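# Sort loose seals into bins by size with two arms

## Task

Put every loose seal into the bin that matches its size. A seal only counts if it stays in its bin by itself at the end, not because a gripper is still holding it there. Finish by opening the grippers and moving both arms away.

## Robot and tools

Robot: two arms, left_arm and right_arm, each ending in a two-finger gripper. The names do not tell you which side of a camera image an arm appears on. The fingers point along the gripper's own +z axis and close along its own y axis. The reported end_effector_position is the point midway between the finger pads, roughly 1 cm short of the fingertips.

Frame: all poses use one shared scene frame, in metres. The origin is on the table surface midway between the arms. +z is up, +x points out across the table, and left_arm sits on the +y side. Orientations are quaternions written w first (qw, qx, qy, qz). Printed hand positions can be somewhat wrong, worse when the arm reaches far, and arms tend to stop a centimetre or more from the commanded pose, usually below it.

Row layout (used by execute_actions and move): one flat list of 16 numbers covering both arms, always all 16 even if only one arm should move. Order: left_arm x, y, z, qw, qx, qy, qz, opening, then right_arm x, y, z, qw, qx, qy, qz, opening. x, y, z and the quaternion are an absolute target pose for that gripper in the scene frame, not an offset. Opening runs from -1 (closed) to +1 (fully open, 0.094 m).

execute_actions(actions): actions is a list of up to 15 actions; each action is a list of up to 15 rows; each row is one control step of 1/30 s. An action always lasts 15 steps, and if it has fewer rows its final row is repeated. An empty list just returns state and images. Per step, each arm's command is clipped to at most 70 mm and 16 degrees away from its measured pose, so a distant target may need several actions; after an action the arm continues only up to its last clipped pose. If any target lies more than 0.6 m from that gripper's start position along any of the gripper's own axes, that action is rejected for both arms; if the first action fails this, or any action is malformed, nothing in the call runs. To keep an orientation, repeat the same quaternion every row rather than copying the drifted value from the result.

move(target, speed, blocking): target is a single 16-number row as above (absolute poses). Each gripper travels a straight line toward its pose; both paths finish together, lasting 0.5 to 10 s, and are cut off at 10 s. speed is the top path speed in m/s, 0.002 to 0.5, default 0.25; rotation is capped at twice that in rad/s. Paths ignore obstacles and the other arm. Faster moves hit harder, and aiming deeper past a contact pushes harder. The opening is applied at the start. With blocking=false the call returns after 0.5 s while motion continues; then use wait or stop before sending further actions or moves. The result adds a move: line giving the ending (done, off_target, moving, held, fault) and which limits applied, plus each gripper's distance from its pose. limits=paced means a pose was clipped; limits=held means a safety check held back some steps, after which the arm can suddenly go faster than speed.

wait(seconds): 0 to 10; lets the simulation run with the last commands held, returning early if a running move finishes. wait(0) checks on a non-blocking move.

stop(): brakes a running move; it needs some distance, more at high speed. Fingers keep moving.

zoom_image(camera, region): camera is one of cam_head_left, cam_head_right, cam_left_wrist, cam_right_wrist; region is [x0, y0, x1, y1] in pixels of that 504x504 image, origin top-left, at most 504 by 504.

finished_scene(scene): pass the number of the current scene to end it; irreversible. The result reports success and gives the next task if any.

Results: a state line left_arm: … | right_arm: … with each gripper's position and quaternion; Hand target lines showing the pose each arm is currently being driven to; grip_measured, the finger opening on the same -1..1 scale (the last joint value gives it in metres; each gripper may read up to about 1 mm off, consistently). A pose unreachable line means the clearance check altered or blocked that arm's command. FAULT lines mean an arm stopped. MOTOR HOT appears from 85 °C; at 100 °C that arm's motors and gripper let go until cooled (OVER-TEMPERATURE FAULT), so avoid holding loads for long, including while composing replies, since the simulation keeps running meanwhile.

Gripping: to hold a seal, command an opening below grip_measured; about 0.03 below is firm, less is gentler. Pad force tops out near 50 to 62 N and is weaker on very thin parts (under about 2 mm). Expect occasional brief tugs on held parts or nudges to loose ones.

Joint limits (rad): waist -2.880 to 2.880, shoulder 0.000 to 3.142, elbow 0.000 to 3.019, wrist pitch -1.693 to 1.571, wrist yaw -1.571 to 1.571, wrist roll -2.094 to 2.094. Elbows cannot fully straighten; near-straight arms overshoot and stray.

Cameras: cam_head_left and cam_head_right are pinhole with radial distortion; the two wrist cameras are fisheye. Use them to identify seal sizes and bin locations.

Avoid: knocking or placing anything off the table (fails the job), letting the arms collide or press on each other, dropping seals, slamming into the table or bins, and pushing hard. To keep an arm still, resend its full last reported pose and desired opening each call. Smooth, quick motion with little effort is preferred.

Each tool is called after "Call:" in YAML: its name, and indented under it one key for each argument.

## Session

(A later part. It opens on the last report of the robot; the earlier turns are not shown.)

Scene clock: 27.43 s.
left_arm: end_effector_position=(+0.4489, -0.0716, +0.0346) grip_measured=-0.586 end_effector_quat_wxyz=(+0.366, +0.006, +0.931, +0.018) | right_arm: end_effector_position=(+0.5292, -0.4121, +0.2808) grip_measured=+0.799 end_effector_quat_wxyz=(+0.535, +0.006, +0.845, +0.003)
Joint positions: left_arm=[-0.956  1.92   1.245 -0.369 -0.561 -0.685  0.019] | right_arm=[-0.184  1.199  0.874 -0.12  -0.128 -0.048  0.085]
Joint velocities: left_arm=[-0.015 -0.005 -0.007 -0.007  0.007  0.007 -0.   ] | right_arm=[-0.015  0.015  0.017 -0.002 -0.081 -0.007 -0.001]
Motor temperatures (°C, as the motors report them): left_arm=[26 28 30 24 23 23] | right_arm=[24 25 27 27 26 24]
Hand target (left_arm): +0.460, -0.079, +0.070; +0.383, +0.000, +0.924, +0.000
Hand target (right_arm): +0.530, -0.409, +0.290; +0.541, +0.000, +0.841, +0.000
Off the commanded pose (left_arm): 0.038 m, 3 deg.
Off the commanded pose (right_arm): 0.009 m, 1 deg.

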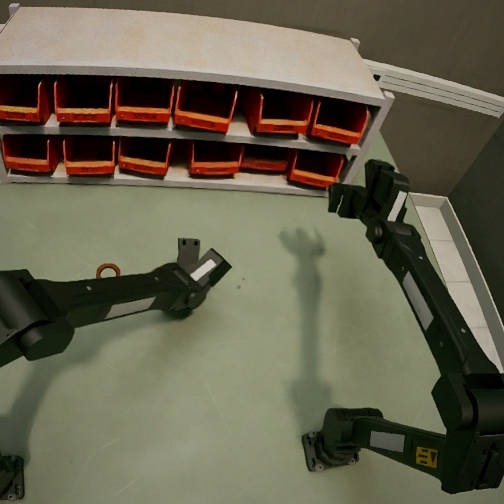

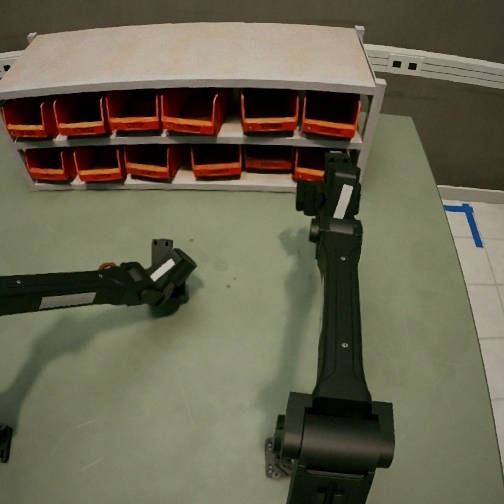

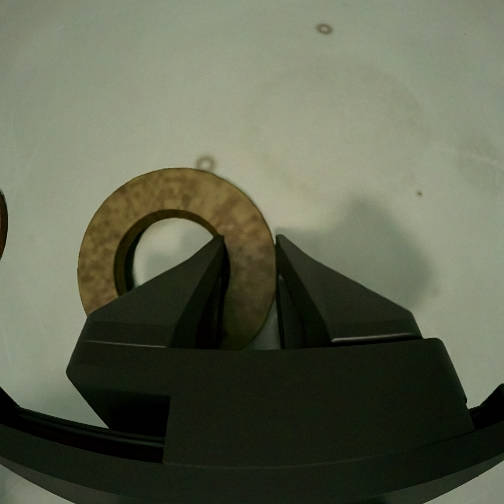

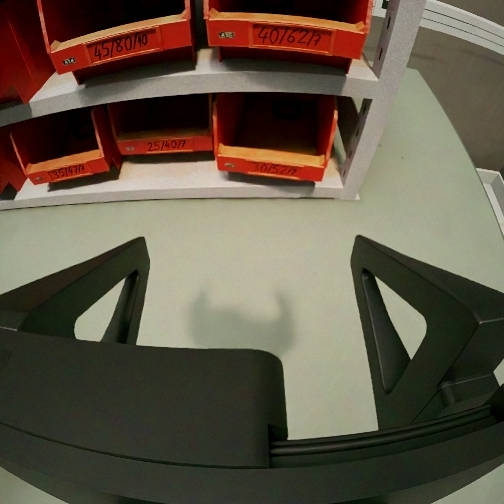

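Call:
move:
  target: [0.69,0.163,0.385,0.611,0.137,0.773,-0.108,-0.635,0.42,-0.1,0.14,0.36,-0.316,0.868,0.131,0.8]
  speed: 0.3

Call:
move:
  target: [0.745,0.163,0.38,0.611,0.137,0.773,-0.108,-0.635,0.47,0.145,0.065,0.36,-0.316,0.868,0.131,0.8]

Scene clock: 32.30 s.
left_arm: end_effector_position=(+0.6739, +0.1623, +0.3604) grip_measured=-0.586 end_effector_quat_wxyz=(+0.594, +0.136, +0.786, -0.106) | right_arm: end_effector_position=(+0.4122, -0.0993, +0.1262) grip_measured=+0.799 end_effector_quat_wxyz=(+0.348, -0.310, +0.875, +0.133)
Joint positions: left_arm=[-0.317  1.639  1.438 -0.078  0.128  0.031  0.019] | right_arm=[ 0.475  1.333  0.751 -0.235 -0.132 -0.114  0.085]
Joint velocities: left_arm=[-0.005 -0.005 -0.012  0.002  0.051 -0.037 -0.001] | right_arm=[-0.005 -0.005 -0.017 -0.007 -0.081  0.022  0.   ]
Motor temperatures (°C, as the motors report them): left_arm=[26 28 30 24 23 23] | right_arm=[24 25 27 27 26 24]
Hand target (left_arm): +0.686, +0.167, +0.389; +0.612, +0.138, +0.772, -0.100
Hand target (right_arm): +0.422, -0.094, +0.139; +0.357, -0.312, +0.870, +0.134
Off the commanded pose (left_arm): 0.029 m, 2 deg.
Off the commanded pose (right_arm): 0.016 m, 2 deg.
move: off_target (left_arm, right_arm); limits=paced

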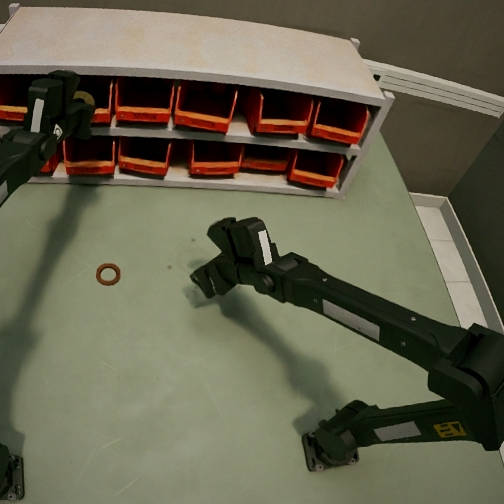

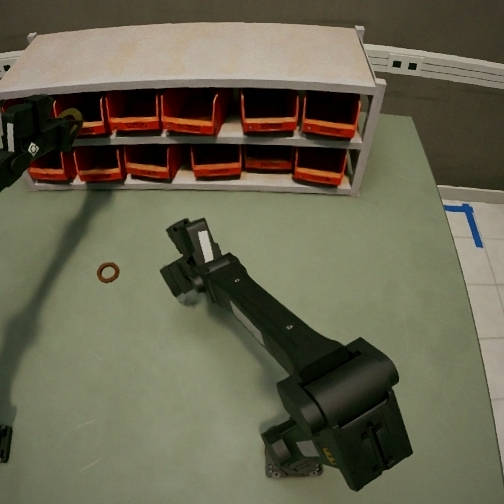

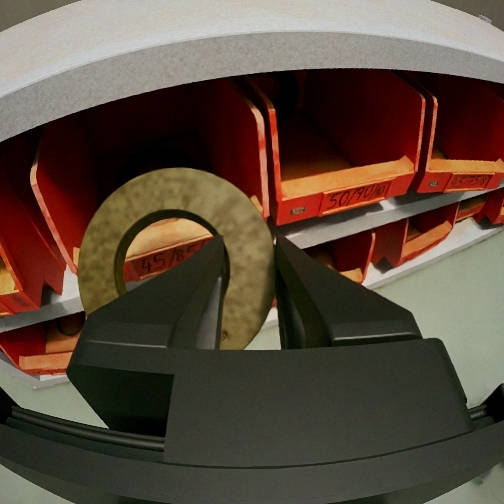

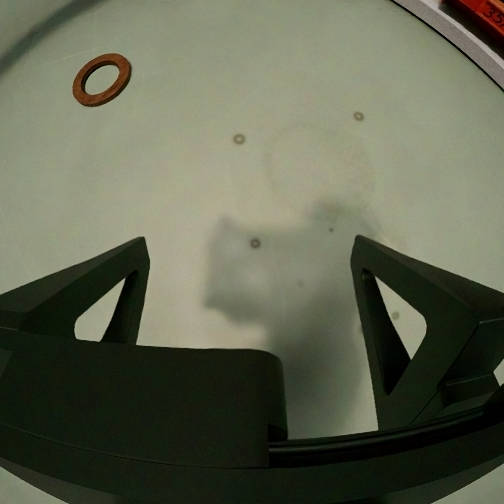

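Scene clock: 33.90 s.
left_arm: end_effector_position=(+0.7283, +0.1590, +0.3448) grip_measured=-0.586 end_effector_quat_wxyz=(+0.588, +0.137, +0.789, -0.111) | right_arm: end_effector_position=(+0.4566, +0.1324, +0.0472) grip_measured=+0.799 end_effector_quat_wxyz=(+0.345, -0.324, +0.872, +0.125)
Joint positions: left_arm=[-0.301  1.787  1.6   -0.104  0.152  0.031  0.019] | right_arm=[ 0.807  1.893  1.21  -0.142  0.098  0.098  0.085]
Joint velocities: left_arm=[-0.005 -0.024 -0.032 -0.002  0.066 -0.081 -0.   ] | right_arm=[-0.005  0.015  0.002  0.012 -0.007  0.081  0.001]
Motor temperatures (°C, as the motors report them): left_arm=[26 28 31 24 23 23] | right_arm=[24 25 27 27 26 24]
Hand target (left_arm): +0.741, +0.163, +0.380; +0.611, +0.137, +0.772, -0.107
Hand target (right_arm): +0.470, +0.145, +0.062; +0.359, -0.316, +0.869, +0.132
Off the commanded pose (left_arm): 0.039 m, 3 deg.
Off the commanded pose (right_arm): 0.026 m, 2 deg.
move: off_target (left_arm, right_arm)

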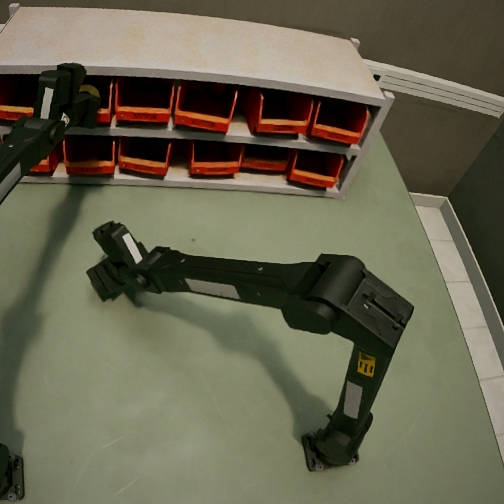

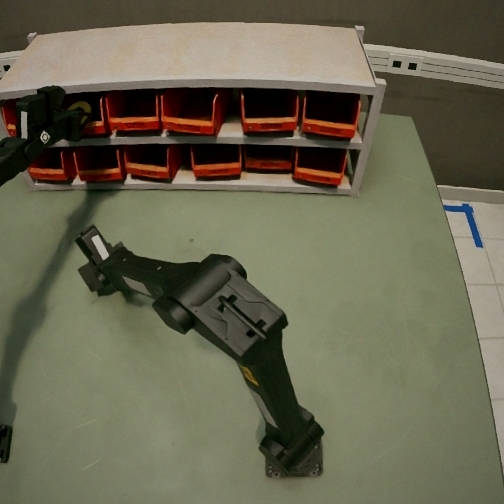

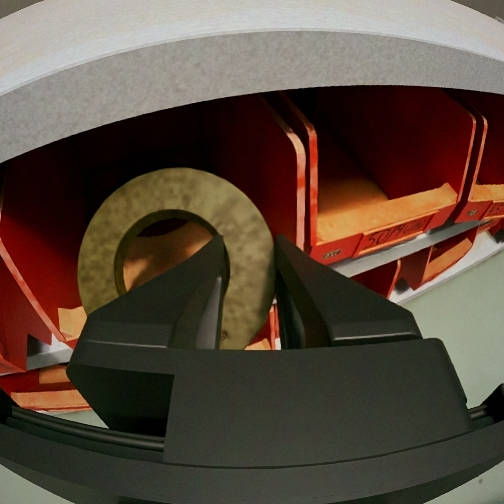

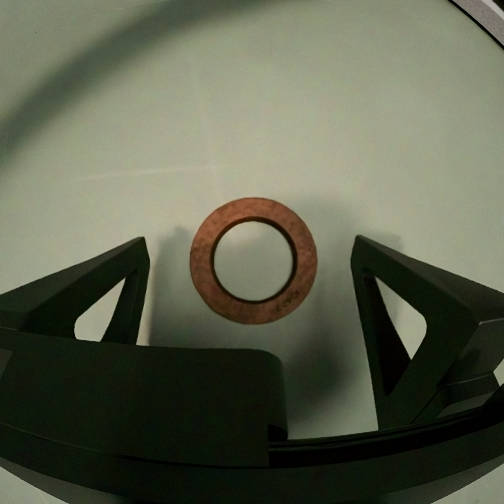

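Call:
move:
  target: [0.815,0.175,0.385,0.62,0.137,0.765,-0.11,-0.635,0.468,0.143,0.015,0.36,-0.316,0.868,0.131,0.8]
  speed: 0.07

Scene clock: 36.50 s.
left_arm: end_effector_position=(+0.7978, +0.1681, +0.3464) grip_measured=-0.586 end_effector_quat_wxyz=(+0.595, +0.136, +0.784, -0.115) | right_arm: end_effector_position=(+0.4636, +0.1396, +0.0203) grip_measured=+0.799 end_effector_quat_wxyz=(+0.357, -0.320, +0.868, +0.130)
Joint positions: left_arm=[-0.266  1.967  1.858 -0.166  0.191  0.033  0.019] | right_arm=[ 0.807  1.958  1.21  -0.049  0.101  0.099  0.085]
Joint velocities: left_arm=[-0.005 -0.015  0.032 -0.002  0.007 -0.007  0.   ] | right_arm=[ 0.015 -0.005 -0.022  0.012 -0.051  0.007  0.001]
Motor temperatures (°C, as the motors report them): left_arm=[26 28 31 24 23 23] | right_arm=[24 25 27 27 26 24]
Hand target (left_arm): +0.809, +0.175, +0.385; +0.620, +0.137, +0.765, -0.109
Hand target (right_arm): +0.468, +0.143, +0.014; +0.360, -0.316, +0.868, +0.131
Off the commanded pose (left_arm): 0.043 m, 4 deg.
Off the commanded pose (right_arm): 0.008 m, 1 deg.
move: off_target (left_arm)

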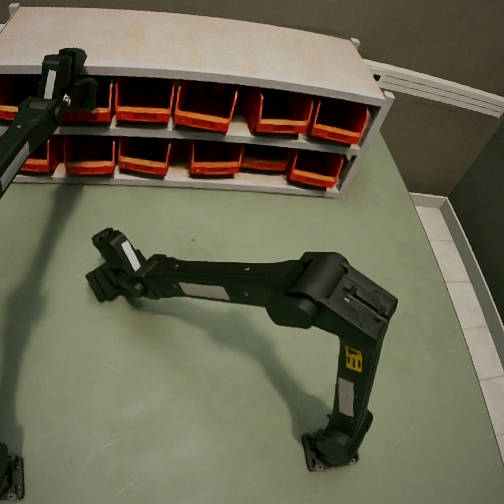

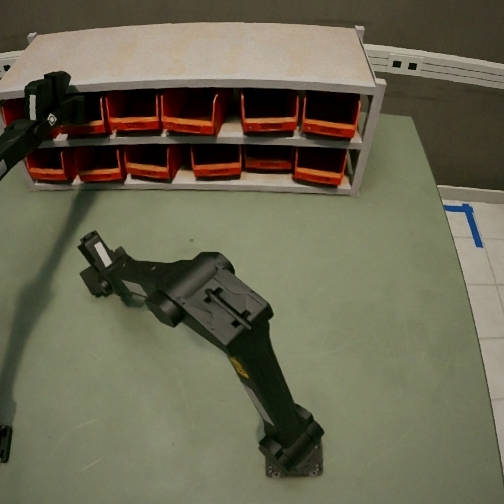

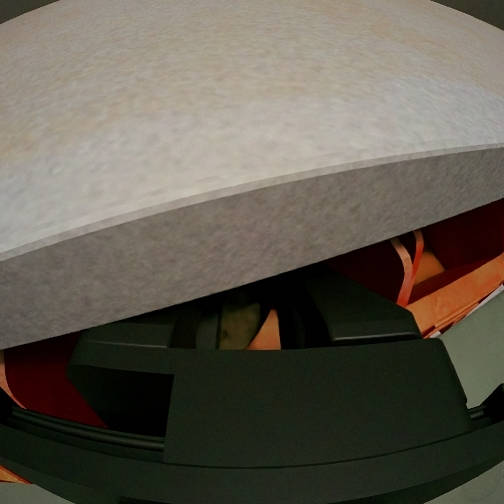

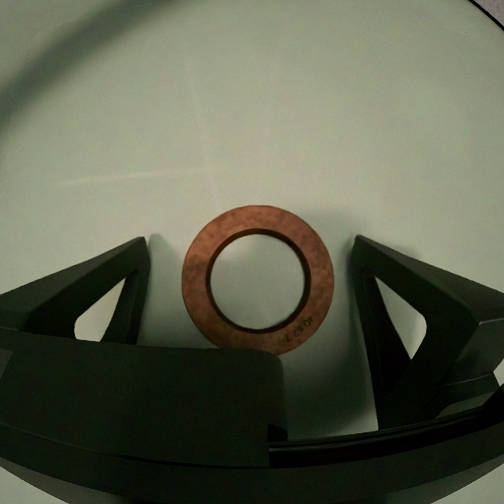

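Right needs about 5 mm back.

Call:
execute_actions:
  actions:
    - [[0.815,0.175,0.378,0.62,0.137,0.765,-0.11,-0.635,0.457,0.132,0.015,0.36,-0.316,0.868,0.131,0.6]]
    - [[0.815,0.175,0.378,0.62,0.137,0.765,-0.11,-0.4,0.457,0.132,0.012,0.36,-0.316,0.868,0.131,0.6]]

Scene clock: 38.37 s.
left_arm: end_effector_position=(+0.7986, +0.1701, +0.3448) grip_measured=-0.402 end_effector_quat_wxyz=(+0.594, +0.135, +0.785, -0.115) | right_arm: end_effector_position=(+0.4600, +0.1349, +0.0172) grip_measured=+0.601 end_effector_quat_wxyz=(+0.362, -0.316, +0.867, +0.133)
Joint positions: left_arm=[-0.263  1.969  1.858 -0.166  0.192  0.033  0.028] | right_arm=[ 0.807  1.952  1.181 -0.014  0.103  0.105  0.075]
Joint velocities: left_arm=[-0.015 -0.005 -0.007 -0.012 -0.037 -0.022 -0.001] | right_arm=[ 0.005  0.005 -0.007  0.007 -0.022  0.051  0.   ]
Motor temperatures (°C, as the motors report them): left_arm=[26 28 32 25 23 23] | right_arm=[24 25 27 27 26 24]
Hand target (left_arm): +0.811, +0.176, +0.378; +0.620, +0.137, +0.765, -0.110
Hand target (right_arm): +0.457, +0.132, +0.012; +0.360, -0.316, +0.868, +0.131
Off the commanded pose (left_arm): 0.037 m, 4 deg.
Off the commanded pose (right_arm): 0.007 m, 0 deg.

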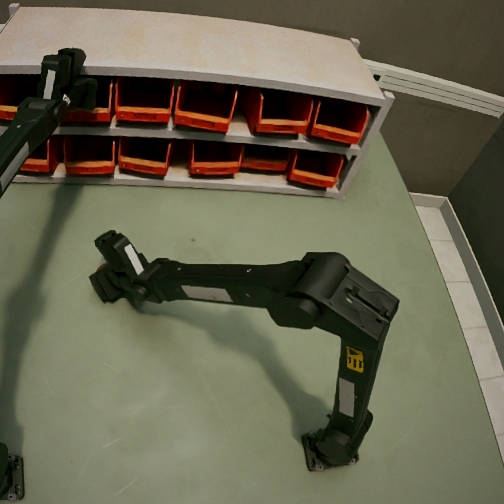

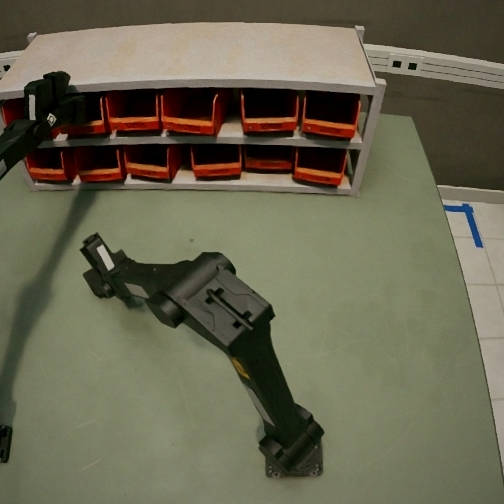

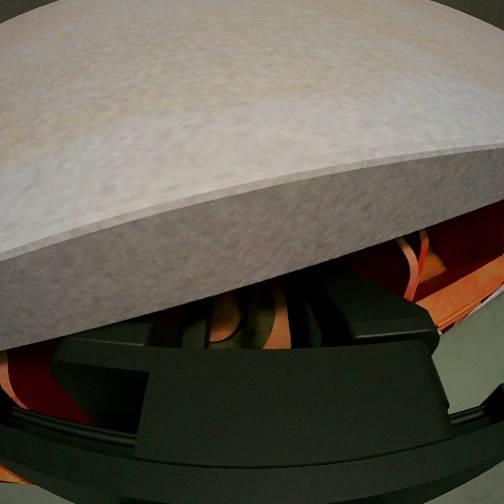

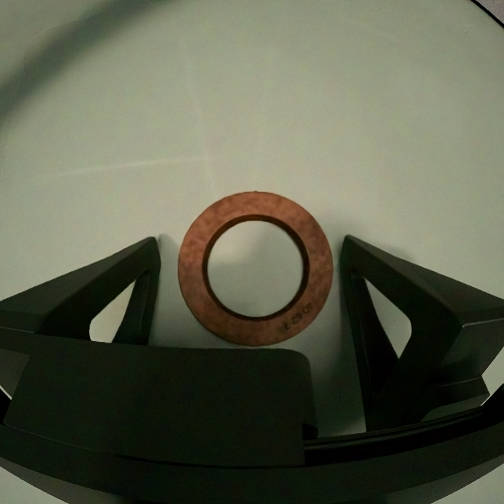

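Call:
execute_actions:
  actions:
    - [[0.78,0.185,0.378,0.62,0.137,0.765,-0.11,-0.4,0.457,0.132,0.012,0.36,-0.316,0.868,0.131,0.245]]

Call:
move:
  target: [0.65,0.22,0.38,0.62,0.137,0.765,-0.11,-0.4,0.46,0.1,0.1,0.36,-0.316,0.868,0.131,0.245]

Call:
move:
  target: [0.48,0.3,0.3,0.6,0,0.8,0,1,0.69,-0.43,0.375,0.61,0,0.79,0,0.245]
  speed: 0.3

Scene clock: 40.70 s.
left_arm: end_effector_position=(+0.7883, +0.1777, +0.3342) grip_measured=-0.402 end_effector_quat_wxyz=(+0.591, +0.133, +0.787, -0.115) | right_arm: end_effector_position=(+0.4601, +0.1350, +0.0172) grip_measured=+0.276 end_effector_quat_wxyz=(+0.362, -0.316, +0.867, +0.133)
Joint positions: left_arm=[-0.255  1.941  1.793 -0.137  0.199  0.033  0.028] | right_arm=[ 0.807  1.952  1.181 -0.013  0.103  0.105  0.06 ]
Joint velocities: left_arm=[-0.005 -0.005 -0.012  0.002 -0.007  0.051 -0.   ] | right_arm=[ 0.005 -0.015 -0.002 -0.002 -0.007 -0.022  0.001]
Motor temperatures (°C, as the motors report them): left_arm=[26 29 32 25 23 23] | right_arm=[24 25 27 27 26 24]
Hand target (left_arm): +0.780, +0.185, +0.378; +0.620, +0.137, +0.765, -0.110
Hand target (right_arm): +0.457, +0.132, +0.012; +0.360, -0.316, +0.868, +0.131
Off the commanded pose (left_arm): 0.045 m, 4 deg.
Off the commanded pose (right_arm): 0.007 m, 0 deg.

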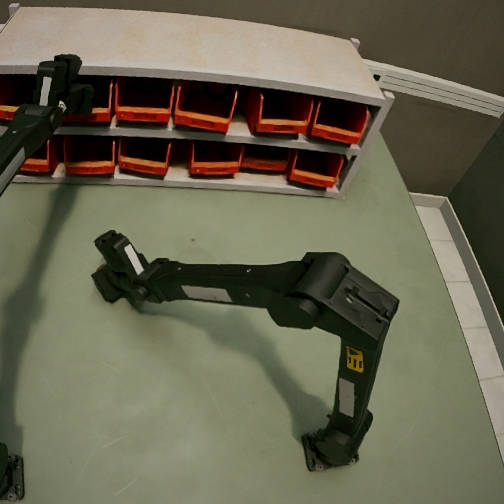

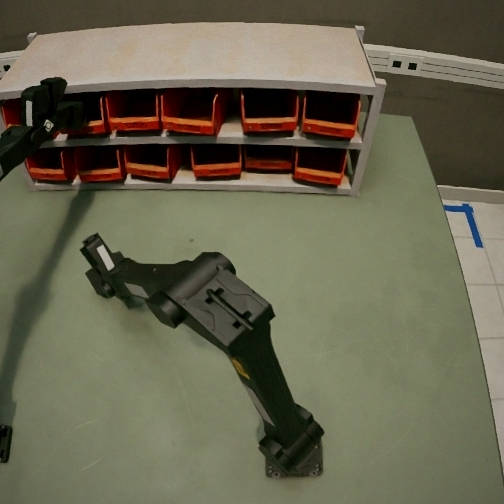

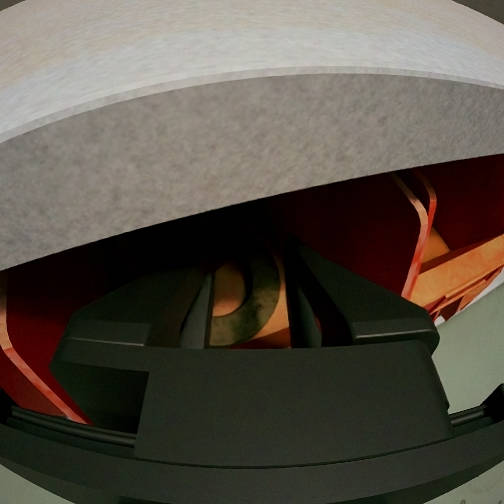

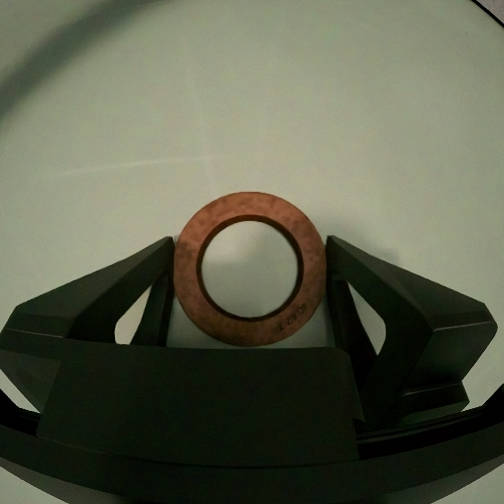

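Scene clock: 41.93 s.
left_arm: end_effector_position=(+0.6520, +0.2186, +0.3684) grip_measured=-0.402 end_effector_quat_wxyz=(+0.607, +0.132, +0.775, -0.115) | right_arm: end_effector_position=(+0.4591, +0.1024, +0.1004) grip_measured=+0.276 end_effector_quat_wxyz=(+0.362, -0.313, +0.868, +0.133)
Joint positions: left_arm=[-0.218  1.555  1.336 -0.027  0.233  0.04   0.028] | right_arm=[ 0.769  1.761  1.159 -0.18   0.08   0.083  0.06 ]
Joint velocities: left_arm=[-0.005 -0.005 -0.007  0.002  0.066  0.007  0.001] | right_arm=[-0.015  0.015  0.002  0.017  0.007 -0.007 -0.001]
Motor temperatures (°C, as the motors report them): left_arm=[26 29 32 25 23 23] | right_arm=[24 25 27 27 26 24]
Hand target (left_arm): +0.650, +0.222, +0.379; +0.620, +0.137, +0.765, -0.110
Hand target (right_arm): +0.460, +0.100, +0.101; +0.360, -0.316, +0.868, +0.131
Off the commanded pose (left_arm): 0.012 m, 2 deg.
Off the commanded pose (right_arm): 0.003 m, 0 deg.
move: off_target (left_arm)

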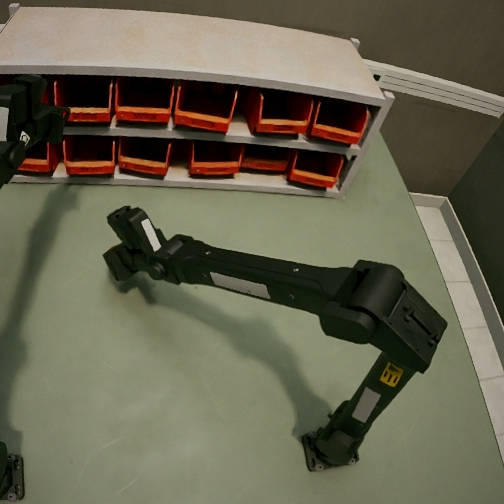

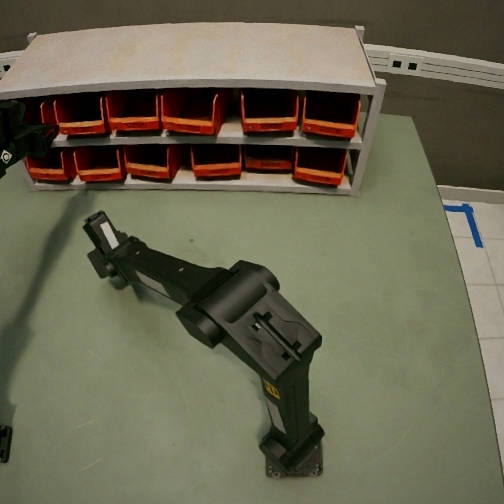

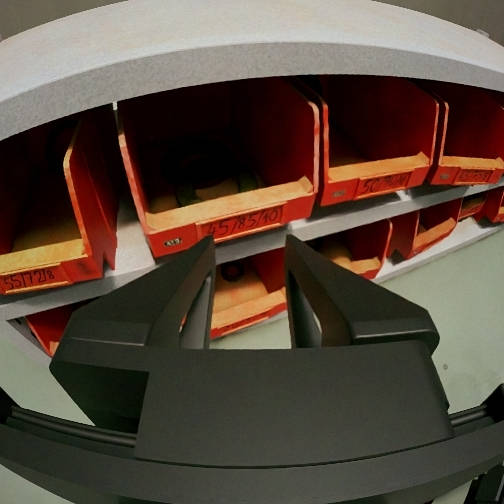

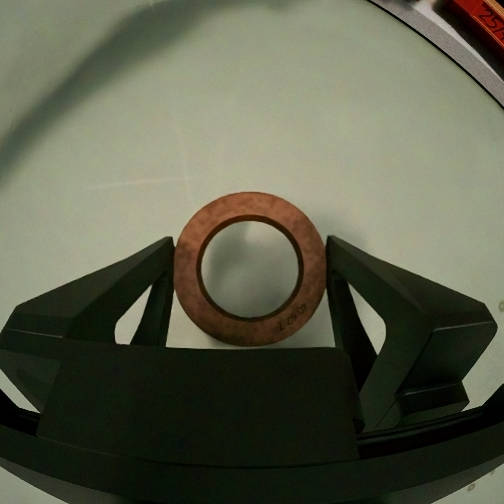

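Scene clock: 44.57 s.
left_arm: end_effector_position=(+0.4839, +0.2968, +0.2839) grip_measured=+1.000 end_effector_quat_wxyz=(+0.581, +0.012, +0.814, +0.002) | right_arm: end_effector_position=(+0.6699, -0.4420, +0.3467) grip_measured=+0.276 end_effector_quat_wxyz=(+0.593, -0.002, +0.805, -0.003)
Joint positions: left_arm=[-0.215  1.146  0.771  0.043 -0.096 -0.014  0.094] | right_arm=[-0.205  1.519  1.276 -0.061 -0.155 -0.056  0.06 ]
Joint velocities: left_arm=[-0.005 -0.005  0.007  0.007 -0.022 -0.066  0.   ] | right_arm=[-0.005  0.005  0.002 -0.002  0.007  0.022 -0.   ]
Motor temperatures (°C, as the motors report them): left_arm=[26 29 32 25 23 23] | right_arm=[24 25 27 27 26 24]
Hand target (left_arm): +0.482, +0.302, +0.299; +0.599, +0.001, +0.801, +0.000
Hand target (right_arm): +0.683, -0.439, +0.377; +0.617, -0.006, +0.787, -0.001
Off the commanded pose (left_arm): 0.017 m, 3 deg.
Off the commanded pose (right_arm): 0.037 m, 3 deg.
move: off_target (left_arm, right_arm)

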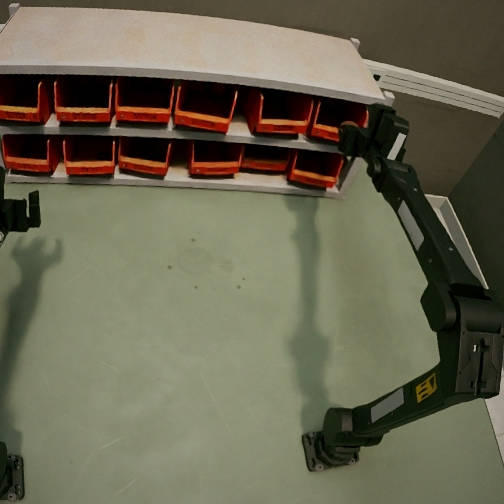

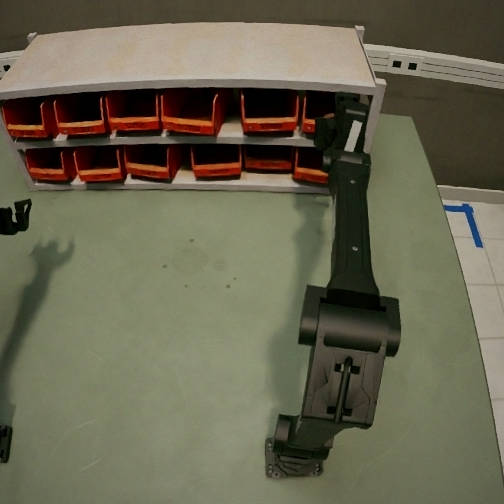

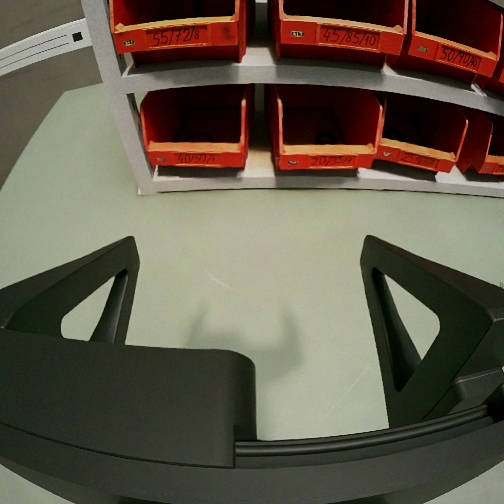

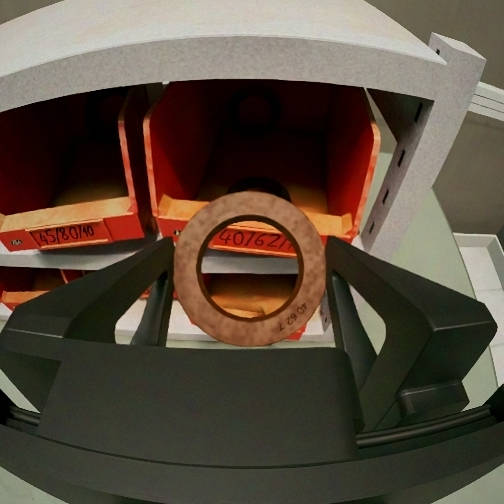

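Call:
move:
  target: [0.48,0.3,0.3,0.6,0,0.8,0,1,0.805,-0.443,0.365,0.63,0,0.777,0,0.245]
  speed: 0.1

Call:
execute_actions:
  actions:
    - [[0.48,0.3,0.3,0.6,0,0.8,0,1,0.805,-0.443,0.362,0.63,0,0.777,0,0.4]]

Call:
move:
  target: [0.48,0.3,0.3,0.6,0,0.8,0,1,0.54,-0.43,0.38,0.62,0,0.785,0,0.4]

Scene clock: 49.17 s.
left_arm: end_effector_position=(+0.4834, +0.2981, +0.2856) grip_measured=+1.000 end_effector_quat_wxyz=(+0.583, +0.009, +0.813, +0.004) | right_arm: end_effector_position=(+0.7877, -0.4475, +0.3333) grip_measured=+0.276 end_effector_quat_wxyz=(+0.607, +0.001, +0.795, +0.000)
Joint positions: left_arm=[-0.215  1.142  0.771  0.043 -0.103 -0.018  0.094] | right_arm=[-0.184  1.825  1.609 -0.053 -0.138 -0.037  0.06 ]
Joint velocities: left_arm=[-0.005 -0.015 -0.002 -0.012 -0.022 -0.051  0.   ] | right_arm=[-0.005 -0.005  0.007 -0.012  0.007  0.022 -0.   ]
Motor temperatures (°C, as the motors report them): left_arm=[26 28 31 25 23 23] | right_arm=[24 25 28 27 26 24]
Hand target (left_arm): +0.480, +0.300, +0.300; +0.600, -0.000, +0.800, -0.000
Hand target (right_arm): +0.801, -0.444, +0.363; +0.630, -0.001, +0.777, +0.000
Off the commanded pose (left_arm): 0.015 m, 3 deg.
Off the commanded pose (right_arm): 0.036 m, 3 deg.
move: off_target (left_arm, right_arm)

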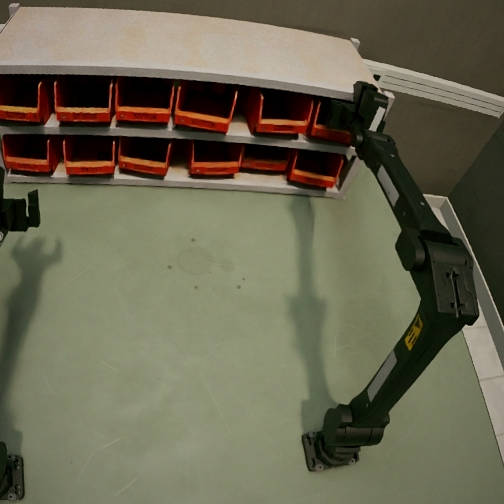

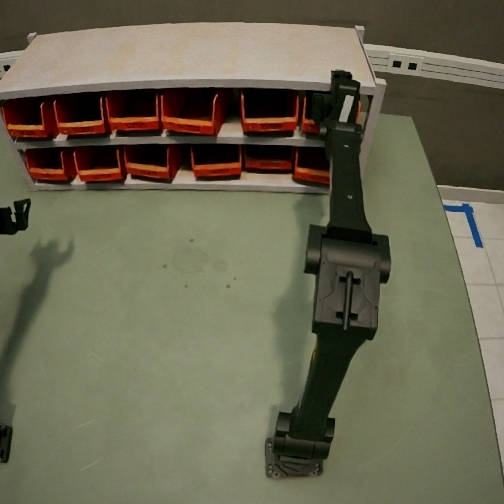

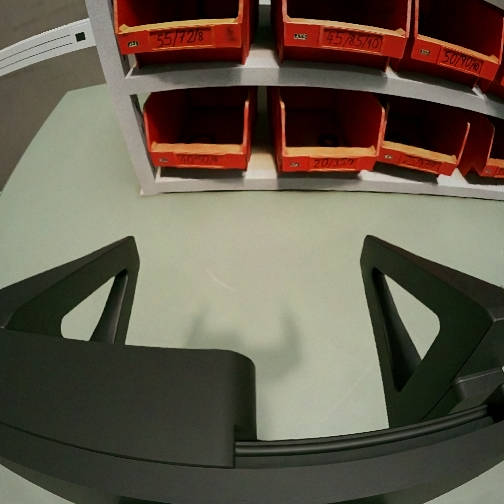

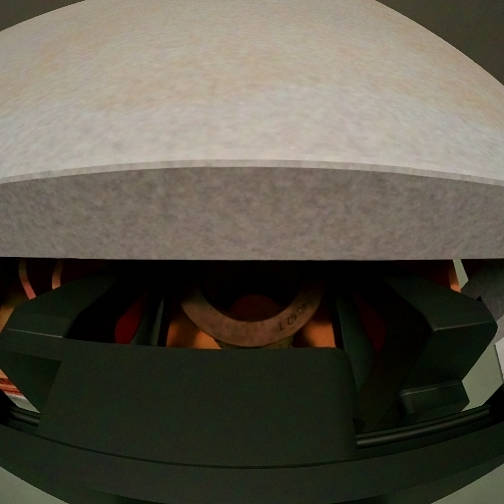

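Scene clock: 49.67 s.
left_arm: end_effector_position=(+0.4834, +0.2982, +0.2856) grip_measured=+1.000 end_effector_quat_wxyz=(+0.583, +0.008, +0.813, +0.004) | right_arm: end_effector_position=(+0.7882, -0.4469, +0.3349) grip_measured=+0.399 end_effector_quat_wxyz=(+0.608, +0.001, +0.794, -0.000)
Joint positions: left_arm=[-0.215  1.142  0.771  0.043 -0.104 -0.018  0.094] | right_arm=[-0.182  1.825  1.612 -0.053 -0.135 -0.036  0.066]
Joint velocities: left_arm=[ 0.005 -0.005  0.002 -0.017  0.007 -0.022  0.   ] | right_arm=[-0.005 -0.005  0.002  0.007 -0.007 -0.007 -0.001]
Motor temperatures (°C, as the motors report them): left_arm=[26 28 31 25 23 23] | right_arm=[24 25 28 27 26 24]
Hand target (left_arm): +0.480, +0.300, +0.300; +0.600, -0.000, +0.800, -0.000
Hand target (right_arm): +0.802, -0.443, +0.362; +0.630, -0.000, +0.777, +0.000
Off the commanded pose (left_arm): 0.015 m, 3 deg.
Off the commanded pose (right_arm): 0.032 m, 3 deg.

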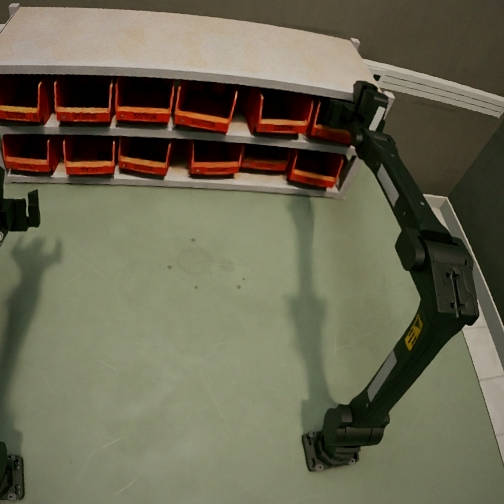

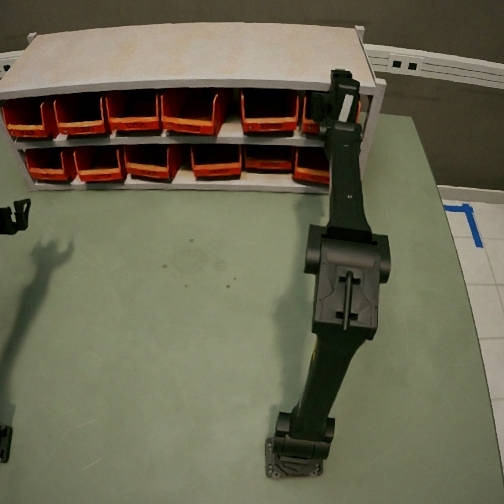

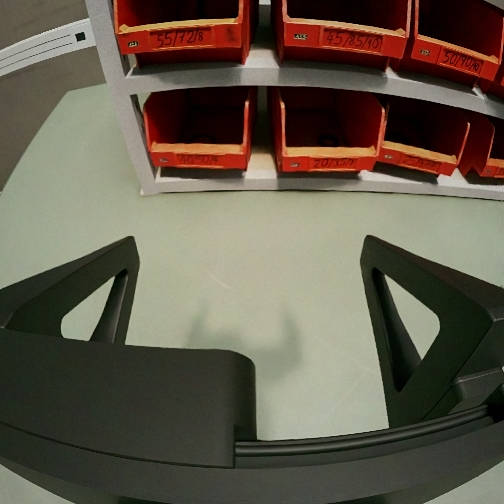

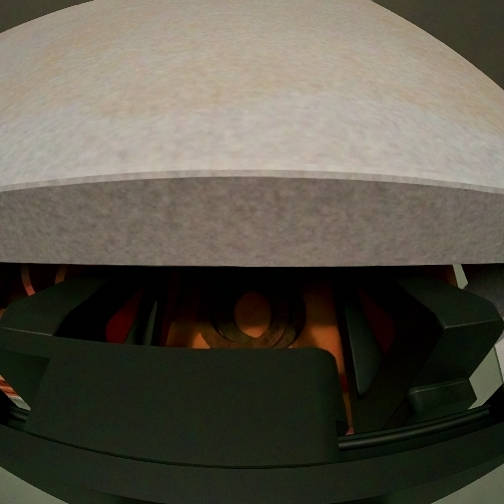

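Scene clock: 51.13 s.
left_arm: end_effector_position=(+0.4834, +0.2982, +0.2856) grip_measured=+1.000 end_effector_quat_wxyz=(+0.583, +0.008, +0.813, +0.004) | right_arm: end_effector_position=(+0.5396, -0.4234, +0.3888) grip_measured=+0.399 end_effector_quat_wxyz=(+0.626, +0.000, +0.780, +0.002)
Joint positions: left_arm=[-0.215  1.142  0.771  0.043 -0.104 -0.018  0.094] | right_arm=[-0.217  1.145  0.985 -0.062 -0.175 -0.036  0.066]
Joint velocities: left_arm=[-0.015 -0.015  0.002 -0.002 -0.066 -0.037  0.   ] | right_arm=[-0.005 -0.015 -0.007 -0.012 -0.022 -0.022 -0.   ]
Motor temperatures (°C, as the motors report them): left_arm=[26 28 31 25 23 23] | right_arm=[24 25 28 27 26 24]
Hand target (left_arm): +0.480, +0.300, +0.300; +0.600, -0.000, +0.800, -0.000
Hand target (right_arm): +0.540, -0.427, +0.384; +0.620, -0.000, +0.785, -0.000
Off the commanded pose (left_arm): 0.015 m, 3 deg.
Off the commanded pose (right_arm): 0.011 m, 1 deg.
move: off_target (left_arm, right_arm)

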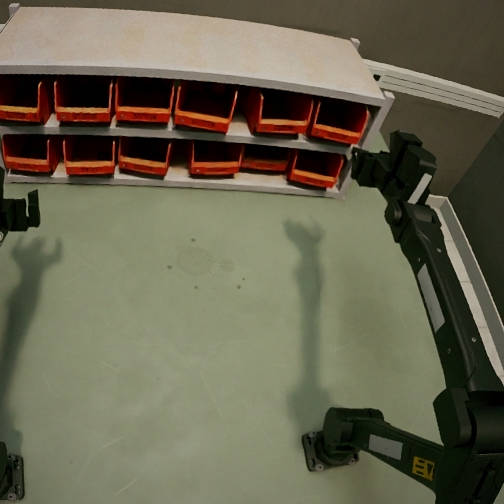

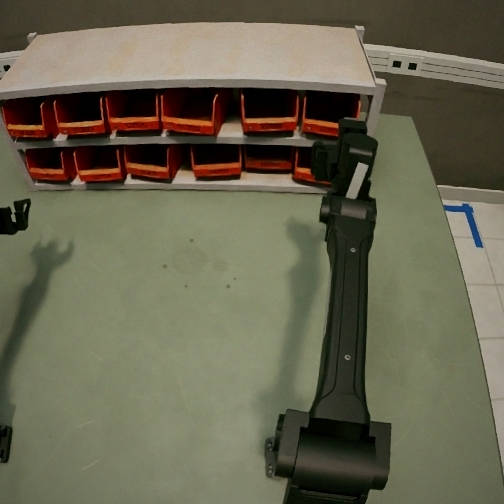

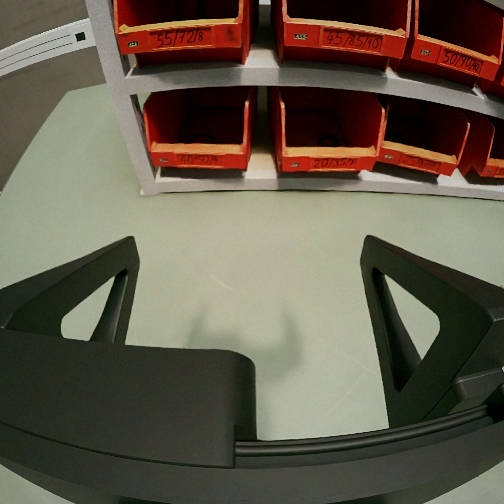

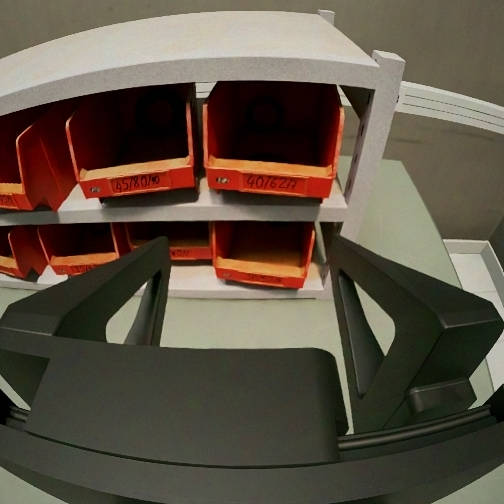

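Call:
finished_scene:
  scene: 2

The scene is finished: the task was done.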